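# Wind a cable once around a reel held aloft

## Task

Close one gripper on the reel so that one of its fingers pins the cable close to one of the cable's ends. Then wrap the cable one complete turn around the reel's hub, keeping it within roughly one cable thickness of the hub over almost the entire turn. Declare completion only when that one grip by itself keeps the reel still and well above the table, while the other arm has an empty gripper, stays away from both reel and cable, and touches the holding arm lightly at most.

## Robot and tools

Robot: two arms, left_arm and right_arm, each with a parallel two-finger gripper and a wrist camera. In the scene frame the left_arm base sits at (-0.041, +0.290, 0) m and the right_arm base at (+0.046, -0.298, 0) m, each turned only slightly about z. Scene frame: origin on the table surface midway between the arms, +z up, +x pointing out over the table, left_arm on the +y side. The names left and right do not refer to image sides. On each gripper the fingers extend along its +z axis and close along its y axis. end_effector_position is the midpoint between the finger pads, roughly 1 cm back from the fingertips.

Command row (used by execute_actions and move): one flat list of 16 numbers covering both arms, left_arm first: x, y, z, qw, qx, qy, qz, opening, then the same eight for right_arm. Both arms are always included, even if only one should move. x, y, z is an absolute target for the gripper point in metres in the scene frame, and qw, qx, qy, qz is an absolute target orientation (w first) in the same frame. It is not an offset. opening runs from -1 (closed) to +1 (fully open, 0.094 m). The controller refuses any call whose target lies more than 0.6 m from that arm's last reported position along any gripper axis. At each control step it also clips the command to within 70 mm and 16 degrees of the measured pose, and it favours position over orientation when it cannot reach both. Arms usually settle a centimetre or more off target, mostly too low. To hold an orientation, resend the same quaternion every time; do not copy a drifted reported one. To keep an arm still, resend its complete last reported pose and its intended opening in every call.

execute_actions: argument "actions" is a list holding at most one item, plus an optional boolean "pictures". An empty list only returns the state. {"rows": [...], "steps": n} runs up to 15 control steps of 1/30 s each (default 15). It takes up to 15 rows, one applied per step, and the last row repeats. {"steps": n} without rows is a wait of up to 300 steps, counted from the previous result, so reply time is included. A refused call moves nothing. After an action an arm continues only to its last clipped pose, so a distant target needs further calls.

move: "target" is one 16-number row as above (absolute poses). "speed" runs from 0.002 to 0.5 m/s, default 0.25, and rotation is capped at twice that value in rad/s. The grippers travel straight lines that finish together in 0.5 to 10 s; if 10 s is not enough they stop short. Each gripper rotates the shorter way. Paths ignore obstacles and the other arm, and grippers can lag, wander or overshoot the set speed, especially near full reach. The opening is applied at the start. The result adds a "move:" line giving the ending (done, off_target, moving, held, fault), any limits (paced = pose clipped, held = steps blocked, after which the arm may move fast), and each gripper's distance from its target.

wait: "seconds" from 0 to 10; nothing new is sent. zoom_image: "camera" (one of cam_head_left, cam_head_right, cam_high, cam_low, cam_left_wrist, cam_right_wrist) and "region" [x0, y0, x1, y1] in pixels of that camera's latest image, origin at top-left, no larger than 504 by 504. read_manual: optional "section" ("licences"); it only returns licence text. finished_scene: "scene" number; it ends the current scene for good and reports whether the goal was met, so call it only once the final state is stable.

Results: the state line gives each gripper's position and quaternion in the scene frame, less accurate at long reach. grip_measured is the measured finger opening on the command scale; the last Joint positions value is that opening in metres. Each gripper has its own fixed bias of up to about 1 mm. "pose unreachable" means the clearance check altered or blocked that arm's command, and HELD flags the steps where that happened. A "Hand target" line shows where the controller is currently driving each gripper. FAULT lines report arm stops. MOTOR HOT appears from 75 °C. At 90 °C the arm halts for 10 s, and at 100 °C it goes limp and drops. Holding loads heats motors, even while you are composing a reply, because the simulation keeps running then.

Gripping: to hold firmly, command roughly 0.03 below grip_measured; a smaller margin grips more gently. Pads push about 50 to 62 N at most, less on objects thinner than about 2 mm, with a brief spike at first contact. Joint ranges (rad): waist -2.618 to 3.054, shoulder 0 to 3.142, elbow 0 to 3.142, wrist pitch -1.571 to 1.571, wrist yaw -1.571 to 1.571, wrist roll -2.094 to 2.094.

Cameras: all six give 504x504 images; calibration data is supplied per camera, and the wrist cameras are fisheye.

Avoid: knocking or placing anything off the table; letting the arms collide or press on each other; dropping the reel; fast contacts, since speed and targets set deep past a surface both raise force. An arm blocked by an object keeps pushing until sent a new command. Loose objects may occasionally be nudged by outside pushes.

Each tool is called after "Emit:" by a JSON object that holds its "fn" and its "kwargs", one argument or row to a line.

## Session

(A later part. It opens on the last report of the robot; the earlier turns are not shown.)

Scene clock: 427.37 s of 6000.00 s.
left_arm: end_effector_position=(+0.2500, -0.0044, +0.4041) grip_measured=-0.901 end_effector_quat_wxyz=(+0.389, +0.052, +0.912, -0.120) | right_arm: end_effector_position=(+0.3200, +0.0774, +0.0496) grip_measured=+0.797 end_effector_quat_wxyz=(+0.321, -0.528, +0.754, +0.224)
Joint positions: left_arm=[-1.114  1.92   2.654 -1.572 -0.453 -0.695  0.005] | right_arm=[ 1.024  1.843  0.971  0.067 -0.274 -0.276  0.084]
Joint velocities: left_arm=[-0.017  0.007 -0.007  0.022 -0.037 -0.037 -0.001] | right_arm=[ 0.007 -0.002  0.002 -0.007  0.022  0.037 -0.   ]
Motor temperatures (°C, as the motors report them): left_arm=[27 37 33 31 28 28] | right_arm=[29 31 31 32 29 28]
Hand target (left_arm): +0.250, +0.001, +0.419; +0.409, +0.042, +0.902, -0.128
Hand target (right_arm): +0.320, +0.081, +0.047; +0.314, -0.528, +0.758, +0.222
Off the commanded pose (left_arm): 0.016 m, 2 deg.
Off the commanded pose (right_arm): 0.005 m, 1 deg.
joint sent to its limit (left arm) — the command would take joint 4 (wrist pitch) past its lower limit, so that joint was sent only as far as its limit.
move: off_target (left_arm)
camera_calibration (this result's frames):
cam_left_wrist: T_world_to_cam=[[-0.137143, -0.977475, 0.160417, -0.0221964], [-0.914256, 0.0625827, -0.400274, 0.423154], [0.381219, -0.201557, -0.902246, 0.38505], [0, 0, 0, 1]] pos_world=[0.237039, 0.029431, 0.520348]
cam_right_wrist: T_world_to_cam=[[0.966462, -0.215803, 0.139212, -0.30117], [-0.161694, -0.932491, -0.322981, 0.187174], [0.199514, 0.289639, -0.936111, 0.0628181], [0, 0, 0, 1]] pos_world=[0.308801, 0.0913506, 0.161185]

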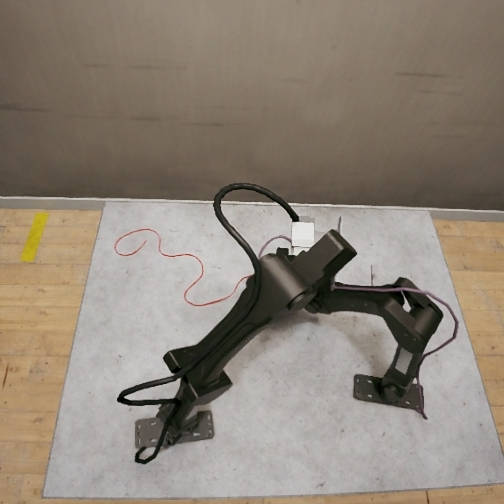

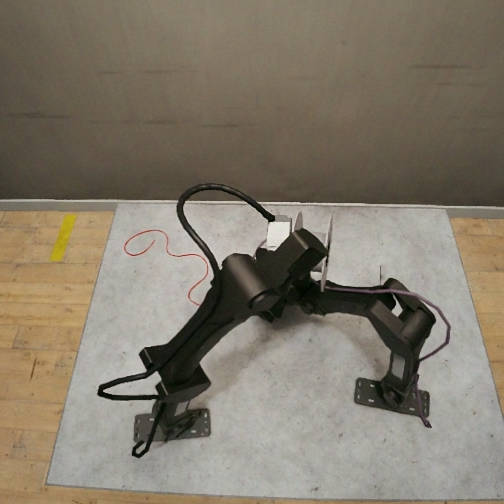

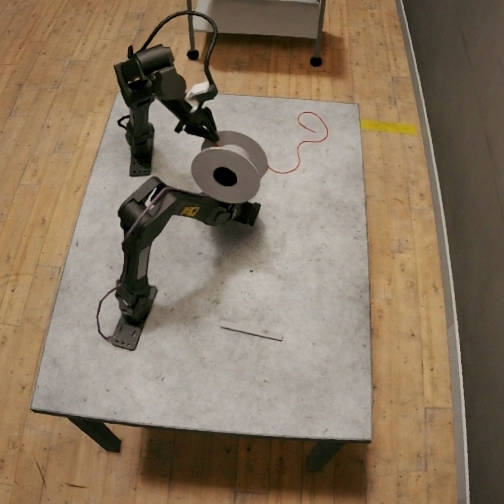

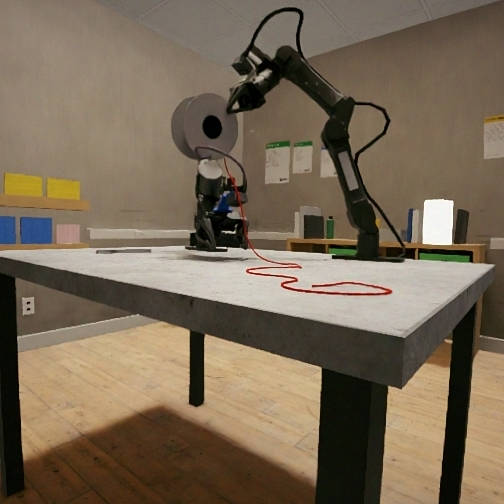

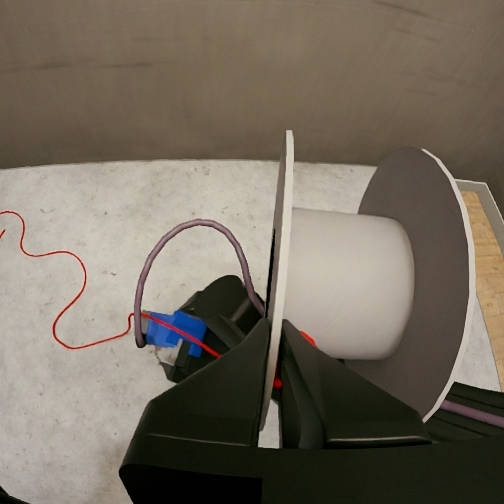

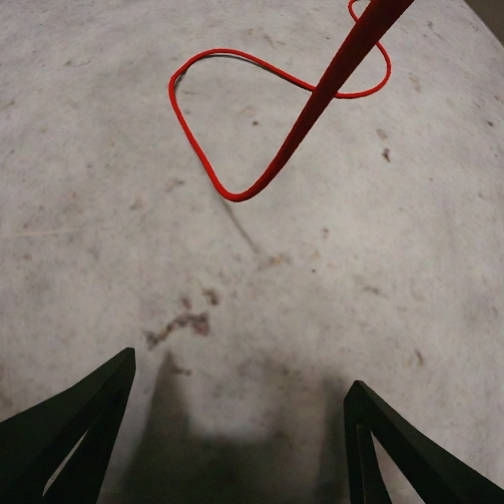

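Emit:
{"fn": "move", "kwargs": {
  "target": [0.25,0.0,0.42,0.4,0.04,0.905,-0.12,-0.99,0.28,-0.08,0.06,0.41,-0.494,0.71,0.285,0.8],
  "speed": 0.15
}}

Emit:
{"fn": "move", "kwargs": {
  "target": [0.27,0.06,0.44,0.4,0.04,0.905,-0.12,-0.99,0.28,-0.07,0.08,0.5,-0.447,0.65,0.35,0.8],
  "speed": 0.1
}}

Scene clock: 433.13 s of 6000.00 s.
left_arm: end_effector_position=(+0.2499, -0.0045, +0.4040) grip_measured=-0.901 end_effector_quat_wxyz=(+0.389, +0.052, +0.912, -0.120) | right_arm: end_effector_position=(+0.2838, -0.0801, +0.0538) grip_measured=+0.797 end_effector_quat_wxyz=(+0.407, -0.495, +0.718, +0.273)
Joint positions: left_arm=[-1.114  1.92   2.654 -1.572 -0.452 -0.693  0.005] | right_arm=[ 0.582  1.393  0.326  0.347 -0.66  -0.506  0.084]
Joint velocities: left_arm=[ 0.012 -0.002  0.007  0.037 -0.022 -0.066 -0.   ] | right_arm=[ 0.002  0.002 -0.022  0.022  0.007 -0.051  0.   ]
Motor temperatures (°C, as the motors report them): left_arm=[27 37 33 31 28 28] | right_arm=[29 31 32 32 29 28]
Hand target (left_arm): +0.250, +0.000, +0.419; +0.409, +0.042, +0.902, -0.128
Hand target (right_arm): +0.280, -0.081, +0.057; +0.411, -0.497, +0.712, +0.279
Off the commanded pose (left_arm): 0.017 m, 2 deg.
Off the commanded pose (right_arm): 0.007 m, 2 deg.
joint sent to its limit (left arm) — the command would take joint 4 (wrist pitch) past its lower limit, so that joint was sent only as far as its limit.
move: off_target (left_arm)
camera_calibration (this result's frames):
cam_left_wrist: T_world_to_cam=[[-0.138838, -0.977324, 0.159881, -0.021709], [-0.914268, 0.0644525, -0.39995, 0.422908], [0.380576, -0.201702, -0.902485, 0.385262], [0, 0, 0, 1]] pos_world=[0.237016, 0.0292339, 0.520306]
cam_right_wrist: T_world_to_cam=[[0.948434, -0.265457, 0.17322, -0.301467], [-0.142071, -0.844521, -0.516333, 0.0476956], [0.283352, 0.465098, -0.838687, 0.104575], [0, 0, 0, 1]] pos_world=[0.263066, -0.0883842, 0.164552]

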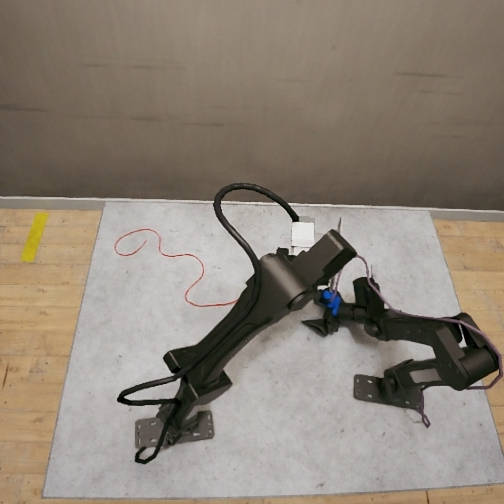

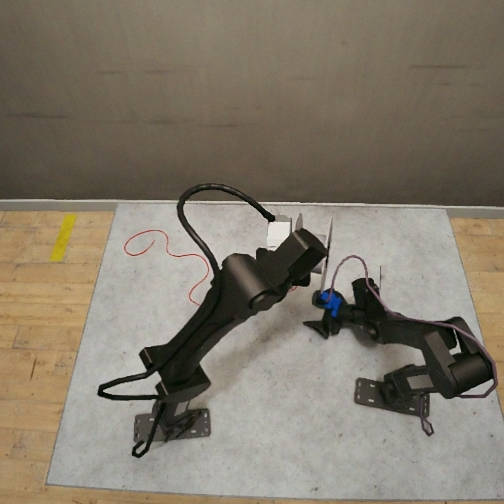

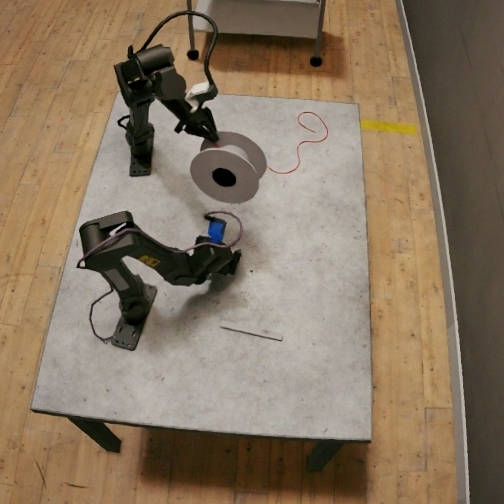

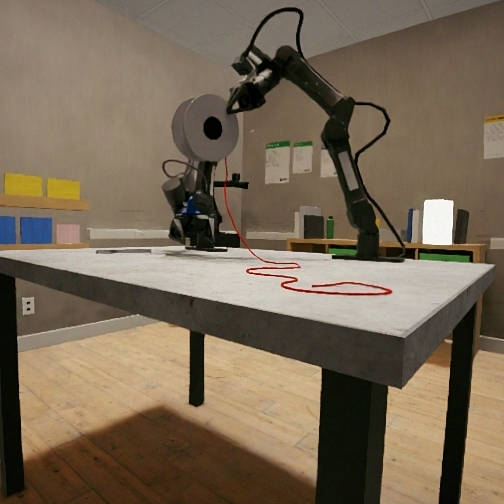

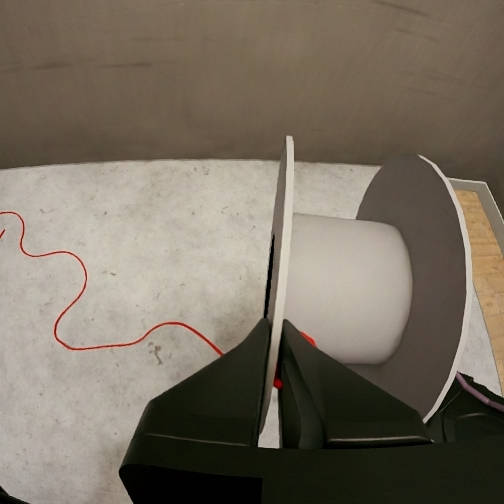

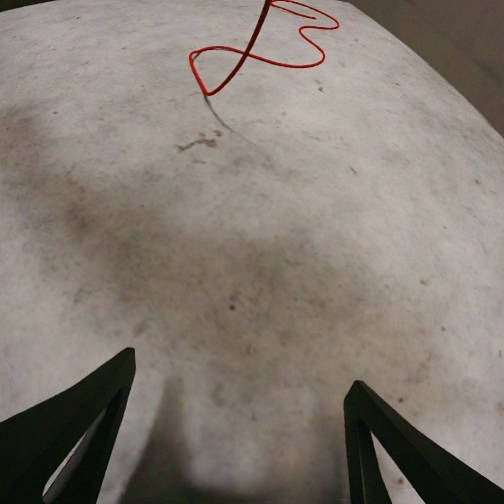

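Scene clock: 435.30 s of 6000.00 s.
left_arm: end_effector_position=(+0.2776, +0.0465, +0.4183) grip_measured=-0.901 end_effector_quat_wxyz=(+0.391, +0.054, +0.912, -0.115) | right_arm: end_effector_position=(+0.2853, -0.0669, +0.0898) grip_measured=+0.797 end_effector_quat_wxyz=(+0.518, -0.452, +0.642, +0.340)
Joint positions: left_arm=[-0.932  1.867  2.654 -1.572 -0.335 -0.545  0.005] | right_arm=[ 0.564  1.55   0.181  1.032 -0.791 -0.276  0.084]
Joint velocities: left_arm=[-0.002  0.017 -0.022 -0.066  0.081  0.022 -0.   ] | right_arm=[ 0.007 -0.002 -0.012  0.022 -0.037 -0.037  0.001]
Motor temperatures (°C, as the motors report them): left_arm=[27 37 33 31 28 28] | right_arm=[29 31 31 32 29 28]
Hand target (left_arm): +0.271, +0.060, +0.439; +0.413, +0.042, +0.901, -0.128
Hand target (right_arm): +0.279, -0.070, +0.080; +0.503, -0.447, +0.653, +0.349
Off the commanded pose (left_arm): 0.027 m, 2 deg.
Off the commanded pose (right_arm): 0.012 m, 3 deg.
joint sent to its limit (left arm) — the command would take joint 4 (wrist pitch) past its lower limit, so that joint was sent only as far as its limit.
move: off_target (left_arm, right_arm)
camera_calibration (this result's frames):
cam_left_wrist: T_world_to_cam=[[-0.137671, -0.979018, 0.150237, 0.0335082], [-0.912541, 0.0663942, -0.403561, 0.451569], [0.385119, -0.192656, -0.902534, 0.396234], [0, 0, 0, 1]] pos_world=[0.264092, 0.0791602, 0.534816]
cam_right_wrist: T_world_to_cam=[[0.924781, -0.314229, 0.214571, -0.305788], [-0.0528843, -0.66459, -0.745335, 0.0847705], [0.376808, 0.677924, -0.631217, 0.0971863], [0, 0, 0, 1]] pos_world=[0.25065, -0.105635, 0.190141]

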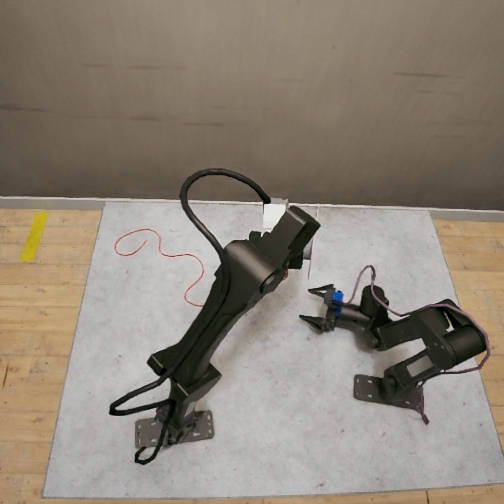

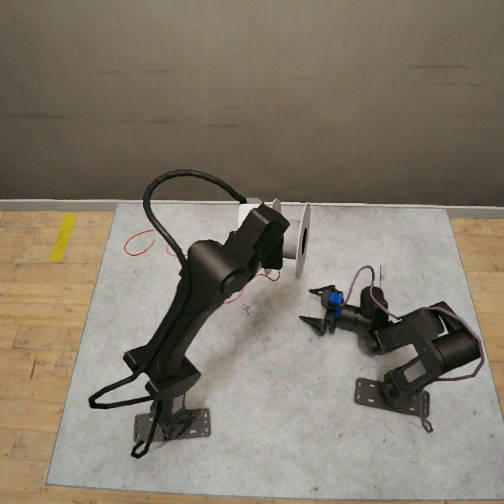

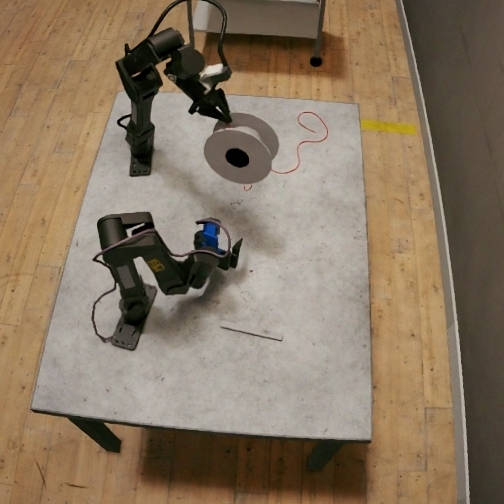

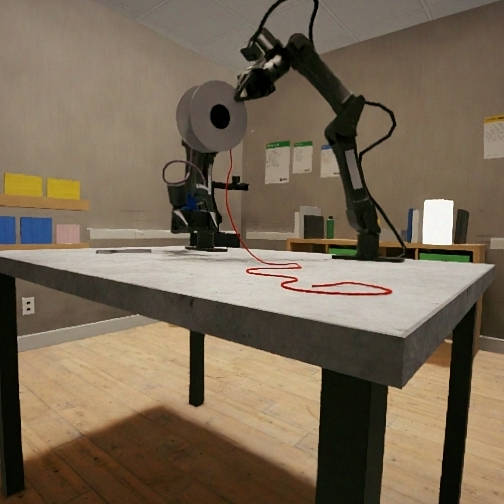

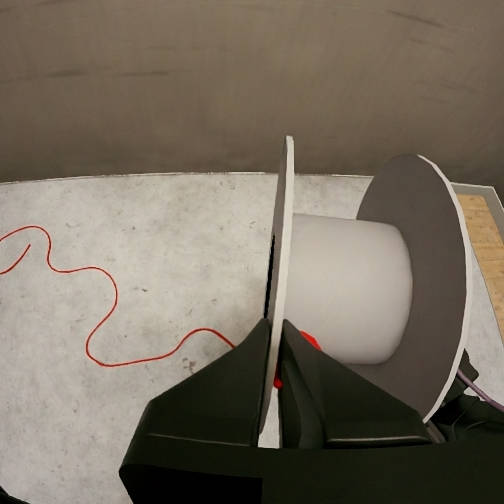

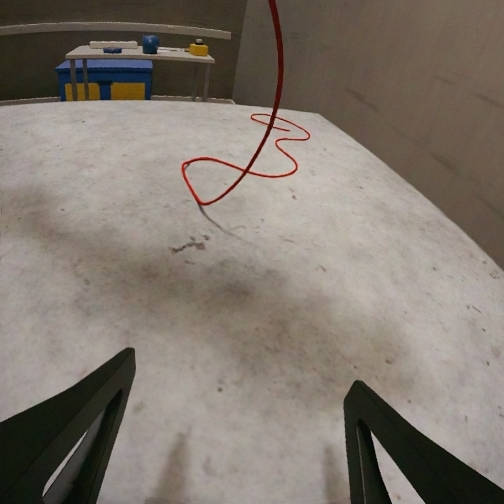

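Emit:
{"fn": "move", "kwargs": {
  "target": [0.27,0.06,0.44,0.4,0.04,0.905,-0.12,-0.99,0.325,0.04,0.085,0.55,-0.42,0.61,0.385,0.8],
  "speed": 0.1
}}

Scene clock: 442.20 s of 6000.00 s.
left_arm: end_effector_position=(+0.2770, +0.0456, +0.4181) grip_measured=-0.901 end_effector_quat_wxyz=(+0.390, +0.055, +0.912, -0.117) | right_arm: end_effector_position=(+0.3213, +0.0355, +0.0887) grip_measured=+0.797 end_effector_quat_wxyz=(+0.551, -0.420, +0.609, +0.387)
Joint positions: left_arm=[-0.932  1.867  2.654 -1.572 -0.329 -0.544  0.005] | right_arm=[ 0.85   2.018  0.475  1.431 -0.552 -0.05   0.084]
Joint velocities: left_arm=[-0.012 -0.022 -0.017 -0.007 -0.037 -0.022  0.001] | right_arm=[ 0.012 -0.012 -0.012 -0.007 -0.007 -0.022 -0.001]
Motor temperatures (°C, as the motors report them): left_arm=[27 37 33 32 28 28] | right_arm=[29 31 31 32 29 28]
Hand target (left_arm): +0.270, +0.060, +0.439; +0.413, +0.042, +0.901, -0.128
Hand target (right_arm): +0.324, +0.040, +0.087; +0.551, -0.417, +0.610, +0.388
Off the commanded pose (left_arm): 0.027 m, 2 deg.
Off the commanded pose (right_arm): 0.007 m, 0 deg.
joint sent to its limit (left arm) — the command would take joint 4 (wrist pitch) past its lower limit, so that joint was sent only as far as its limit.
move: off_target (left_arm)
camera_calibration (this result's frames):
cam_left_wrist: T_world_to_cam=[[-0.141954, -0.977969, 0.153056, 0.0325515], [-0.913382, 0.0698092, -0.401074, 0.45005], [0.381553, -0.196732, -0.903169, 0.397492], [0, 0, 0, 1]] pos_world=[0.264024, 0.0786162, 0.534523]
cam_right_wrist: T_world_to_cam=[[0.926919, -0.329476, 0.179631, -0.303801], [-0.0340171, -0.550483, -0.834153, 0.151679], [0.373717, 0.767082, -0.521461, 0.0016132], [0, 0, 0, 1]] pos_world=[0.286156, -0.0178359, 0.181937]

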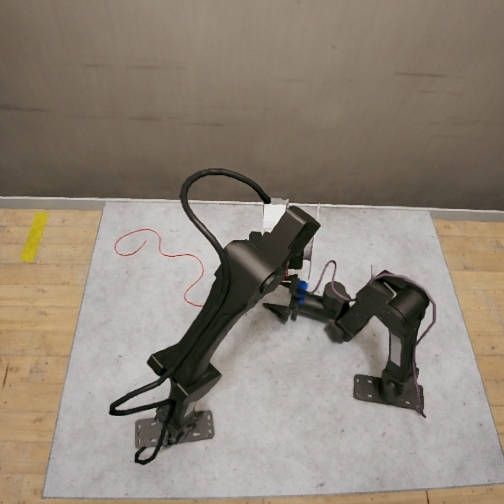

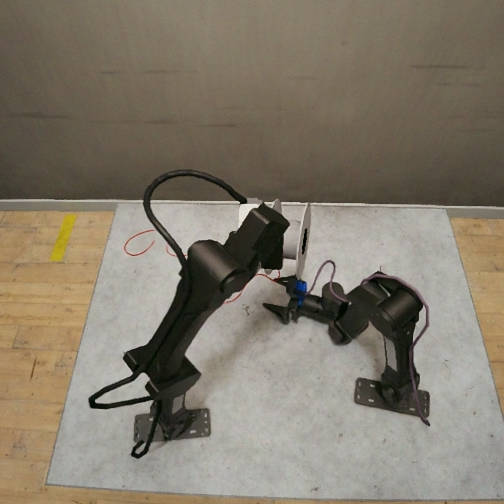

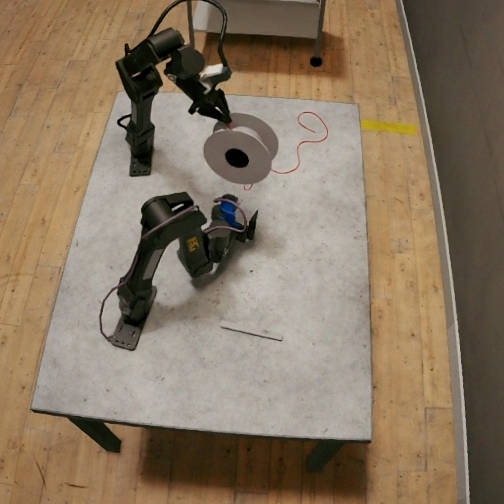

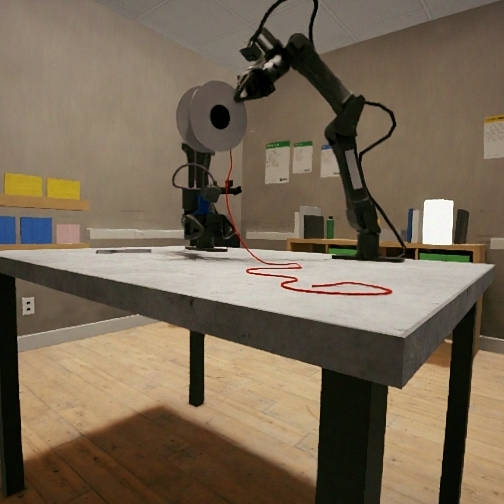

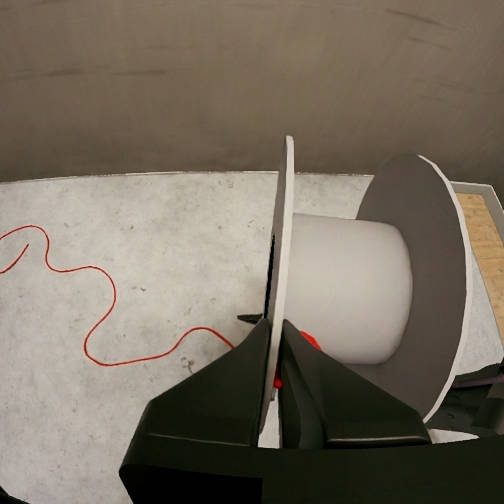

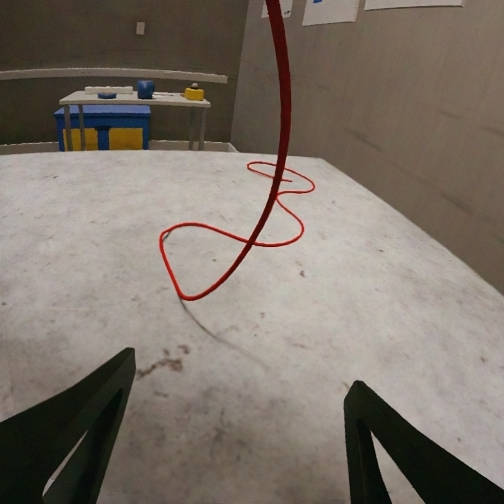

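Emit:
{"fn": "move", "kwargs": {
  "target": [0.27,0.09,0.44,0.4,0.04,0.905,-0.12,-0.99,0.35,0.11,0.12,0.57,-0.4,0.59,0.4,0.8],
  "speed": 0.1
}}

Scene clock: 445.83 s of 6000.00 s.
left_arm: end_effector_position=(+0.2766, +0.0800, +0.4326) grip_measured=-0.901 end_effector_quat_wxyz=(+0.398, +0.047, +0.908, -0.121) | right_arm: end_effector_position=(+0.3470, +0.1043, +0.1294) grip_measured=+0.797 end_effector_quat_wxyz=(+0.581, -0.402, +0.582, +0.403)
Joint positions: left_arm=[-0.845  1.791  2.616 -1.572 -0.275 -0.49   0.005] | right_arm=[ 0.967  2.062  0.746  1.315 -0.433  0.001  0.084]
Joint velocities: left_arm=[-0.007 -0.007 -0.022  0.007  0.051 -0.007  0.   ] | right_arm=[-0.002 -0.007  0.002  0.022  0.037 -0.037  0.   ]
Motor temperatures (°C, as the motors report them): left_arm=[27 38 33 32 28 28] | right_arm=[29 31 31 32 29 28]
Hand target (left_arm): +0.271, +0.090, +0.440; +0.406, +0.041, +0.905, -0.123
Hand target (right_arm): +0.349, +0.109, +0.121; +0.572, -0.400, +0.592, +0.402
Off the commanded pose (left_arm): 0.014 m, 1 deg.
Off the commanded pose (right_arm): 0.011 m, 2 deg.
joint sent to its limit (left arm) — the command would take joint 4 (wrist pitch) past its lower limit, so that joint was sent only as far as its limit.
move: off_target (left_arm, right_arm)
camera_calibration (this result's frames):
cam_left_wrist: T_world_to_cam=[[-0.132043, -0.9773, 0.165678, 0.0556211], [-0.907629, 0.0520155, -0.416539, 0.4596], [0.398466, -0.205375, -0.893894, 0.409582], [0, 0, 0, 1]] pos_world=[0.261286, 0.11457, 0.548349]
cam_right_wrist: T_world_to_cam=[[0.918127, -0.349258, 0.187248, -0.308062], [-0.00207057, -0.476728, -0.879049, 0.211403], [0.396281, 0.80669, -0.43842, -0.0622025], [0, 0, 0, 1]] pos_world=[0.307928, 0.0433668, 0.216247]

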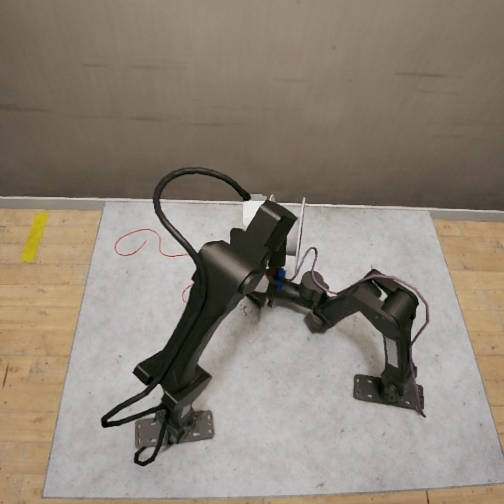

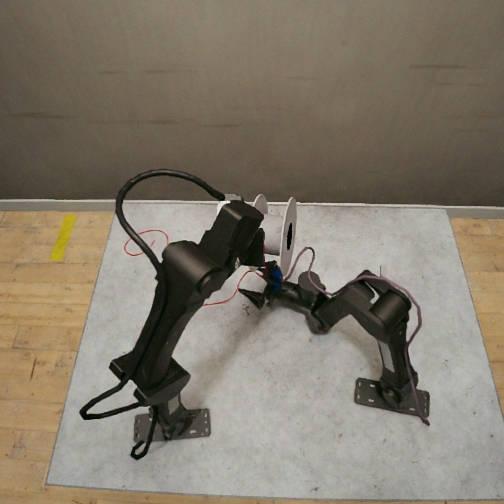

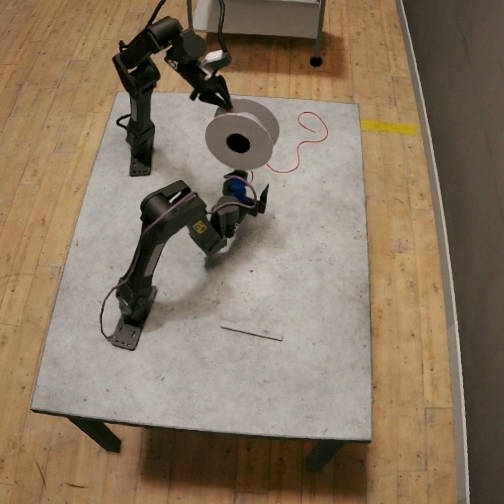

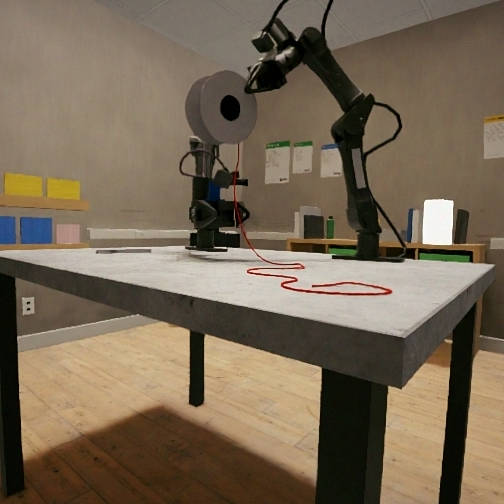

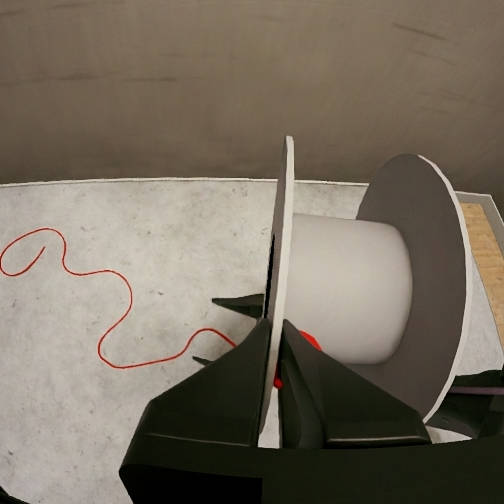

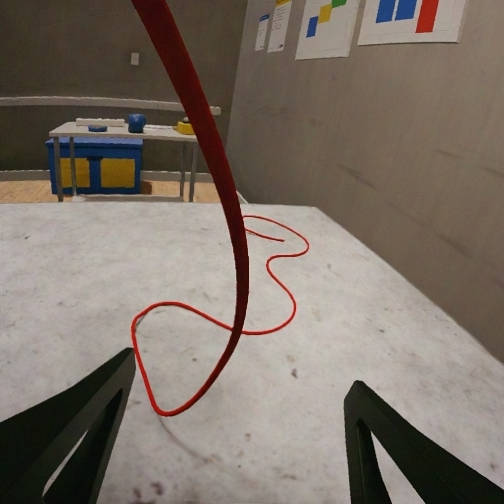

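Emit:
{"fn": "move", "kwargs": {
  "target": [0.27,0.09,0.44,0.4,0.04,0.905,-0.12,-0.99,0.348,0.13,0.12,0.57,-0.4,0.59,0.4,-0.99],
  "speed": 0.1
}}

Scene clock: 448.97 s of 6000.00 s.
left_arm: end_effector_position=(+0.2763, +0.0794, +0.4326) grip_measured=-0.901 end_effector_quat_wxyz=(+0.397, +0.049, +0.908, -0.122) | right_arm: end_effector_position=(+0.3455, +0.1246, +0.1265) grip_measured=-0.987 end_effector_quat_wxyz=(+0.579, -0.403, +0.583, +0.403)
Joint positions: left_arm=[-0.845  1.791  2.616 -1.572 -0.272 -0.489  0.005] | right_arm=[ 1.01   2.097  0.807  1.284 -0.392  0.001  0.001]
Joint velocities: left_arm=[ 0.002  0.012 -0.002  0.051  0.066  0.007 -0.   ] | right_arm=[-0.007 -0.002  0.007 -0.081  0.081  0.037 -0.001]
Motor temperatures (°C, as the motors report them): left_arm=[27 37 33 32 28 28] | right_arm=[29 31 31 33 29 28]
Hand target (left_arm): +0.271, +0.090, +0.440; +0.405, +0.041, +0.905, -0.123
Hand target (right_arm): +0.348, +0.130, +0.120; +0.572, -0.401, +0.592, +0.402
Off the commanded pose (left_arm): 0.014 m, 1 deg.
Off the commanded pose (right_arm): 0.009 m, 1 deg.
joint sent to its limit (left arm) — the command would take joint 4 (wrist pitch) past its lower limit, so that joint was sent only as far as its limit.
move: off_target (left_arm)
camera_calibration (this result's frames):
cam_left_wrist: T_world_to_cam=[[-0.135079, -0.976664, 0.166974, 0.0552707], [-0.907847, 0.0544836, -0.415746, 0.458908], [0.396947, -0.207746, -0.894022, 0.410188], [0, 0, 0, 1]] pos_world=[0.261261, 0.114193, 0.548277]
cam_right_wrist: T_world_to_cam=[[0.919713, -0.3464, 0.184756, -0.299683], [-0.00470669, -0.480302, -0.877091, 0.219697], [0.392563, 0.805802, -0.44337, -0.0772995], [0, 0, 0, 1]] pos_world=[0.307001, 0.0639987, 0.21379]

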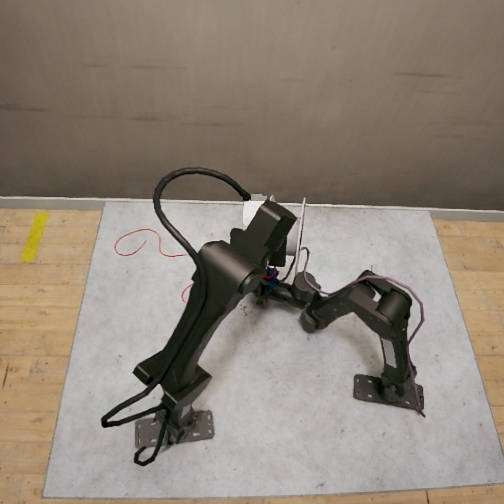

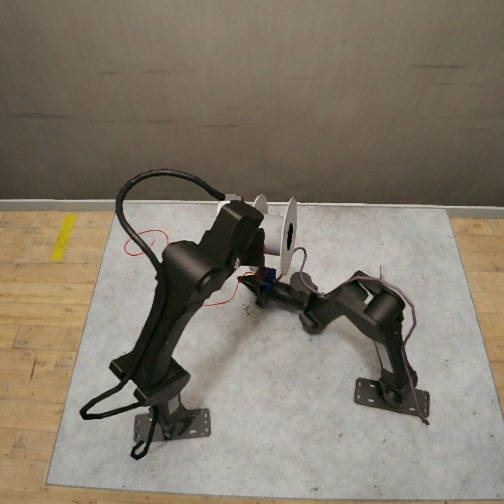

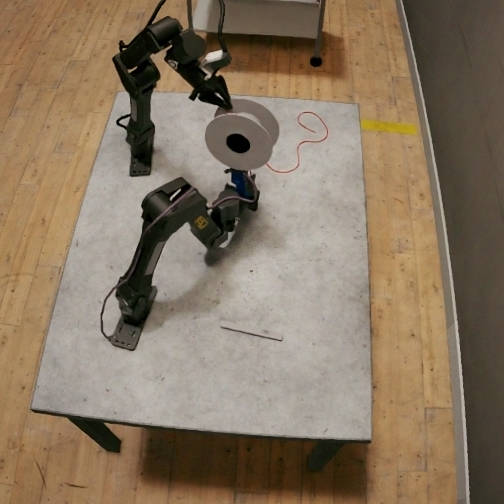

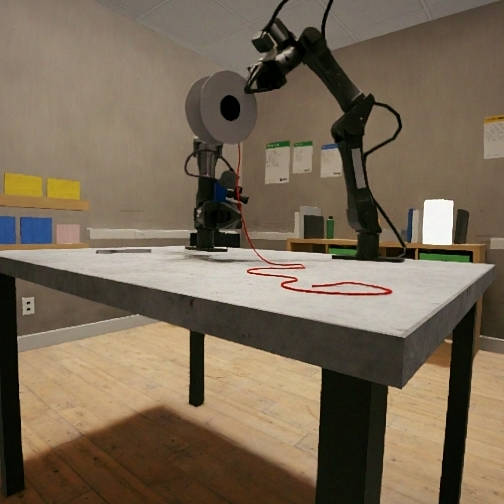

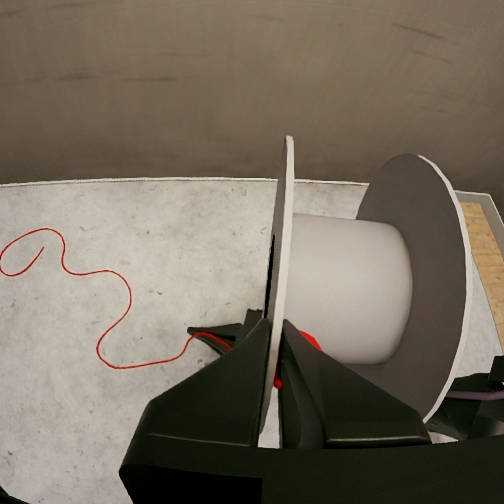

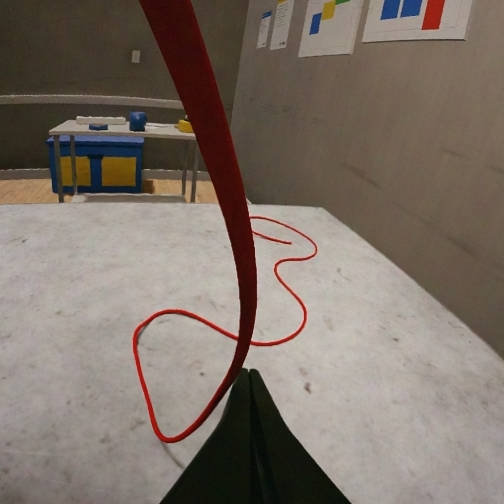

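Emit:
{"fn": "move", "kwargs": {
  "target": [0.27,0.15,0.45,0.4,0.04,0.905,-0.12,-0.99,0.348,0.14,0.14,0.6,-0.38,0.56,0.42,0.5],
  "speed": 0.08
}}

Scene clock: 453.10 s of 6000.00 s.
left_arm: end_effector_position=(+0.2805, +0.1432, +0.4424) grip_measured=-0.901 end_effector_quat_wxyz=(+0.399, +0.044, +0.908, -0.118) | right_arm: end_effector_position=(+0.3466, +0.1336, +0.1410) grip_measured=+0.497 end_effector_quat_wxyz=(+0.601, -0.384, +0.562, +0.419)
Joint positions: left_arm=[-0.62   1.687  2.541 -1.572 -0.116 -0.341  0.005] | right_arm=[ 1.028  2.134  0.841  1.372 -0.368  0.037  0.07 ]
Joint velocities: left_arm=[ 0.002 -0.012  0.007  0.051 -0.007 -0.007 -0.001] | right_arm=[-0.012 -0.017 -0.002  0.037 -0.066 -0.022 -0.   ]
Motor temperatures (°C, as the motors report them): left_arm=[27 37 33 32 28 28] | right_arm=[29 32 31 33 29 28]
Hand target (left_arm): +0.272, +0.150, +0.450; +0.408, +0.040, +0.904, -0.123
Hand target (right_arm): +0.347, +0.139, +0.140; +0.602, -0.380, +0.562, +0.421
Off the commanded pose (left_arm): 0.015 m, 1 deg.
Off the commanded pose (right_arm): 0.007 m, 0 deg.
joint sent to its limit (left arm) — the command would take joint 4 (wrist pitch) past its lower limit, so that joint was sent only as far as its limit.
move: off_target (left_arm)
camera_calibration (this result's frames):
cam_left_wrist: T_world_to_cam=[[-0.123453, -0.978896, 0.162855, 0.11544], [-0.907242, 0.0448407, -0.418211, 0.465632], [0.402083, -0.199378, -0.893632, 0.427695], [0, 0, 0, 1]] pos_world=[0.264724, 0.177398, 0.558134]
cam_right_wrist: T_world_to_cam=[[0.913633, -0.364964, 0.179097, -0.294891], [0.0135431, -0.412973, -0.910642, 0.226128], [0.406314, 0.834419, -0.372363, -0.0971695], [0, 0, 0, 1]] pos_world=[0.305841, 0.0668404, 0.222553]

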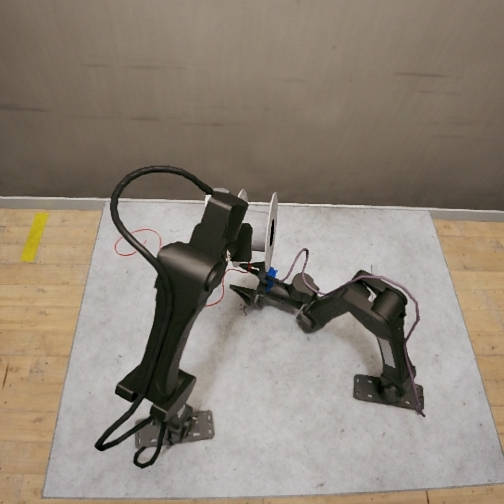

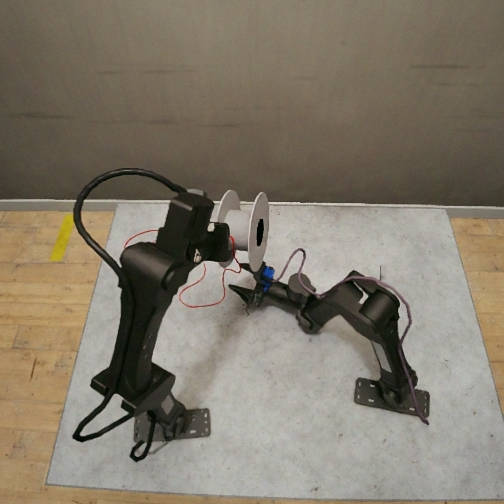

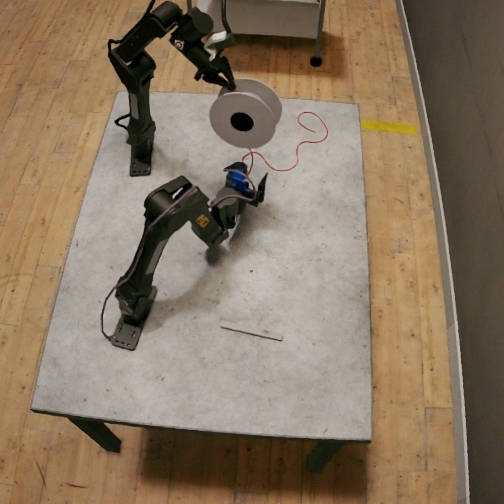

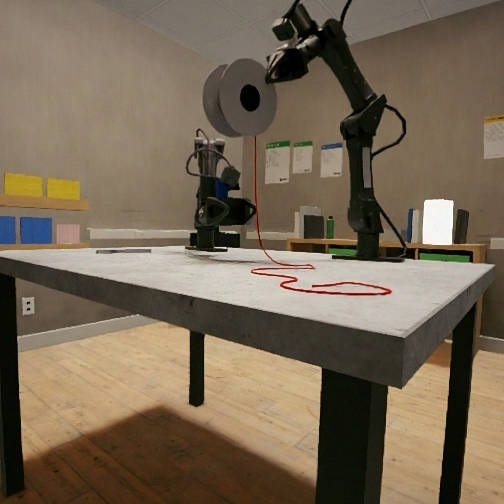

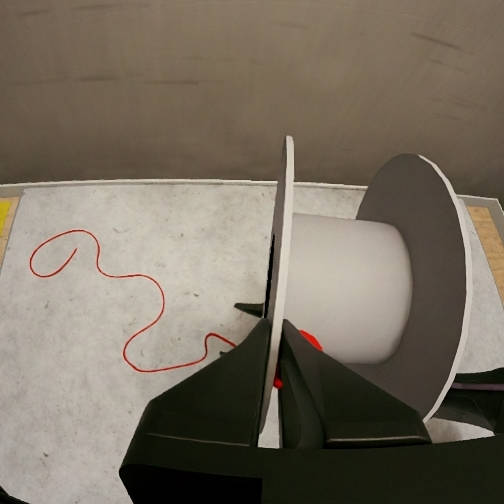

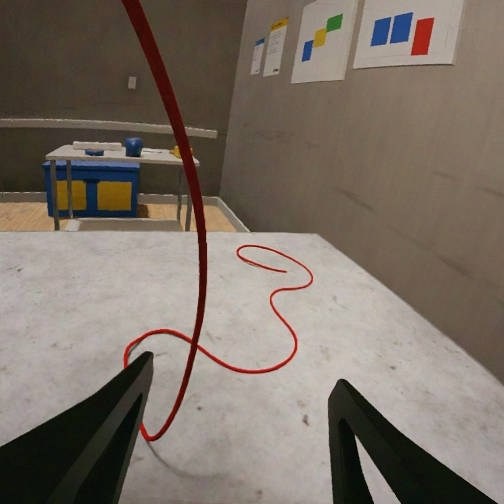

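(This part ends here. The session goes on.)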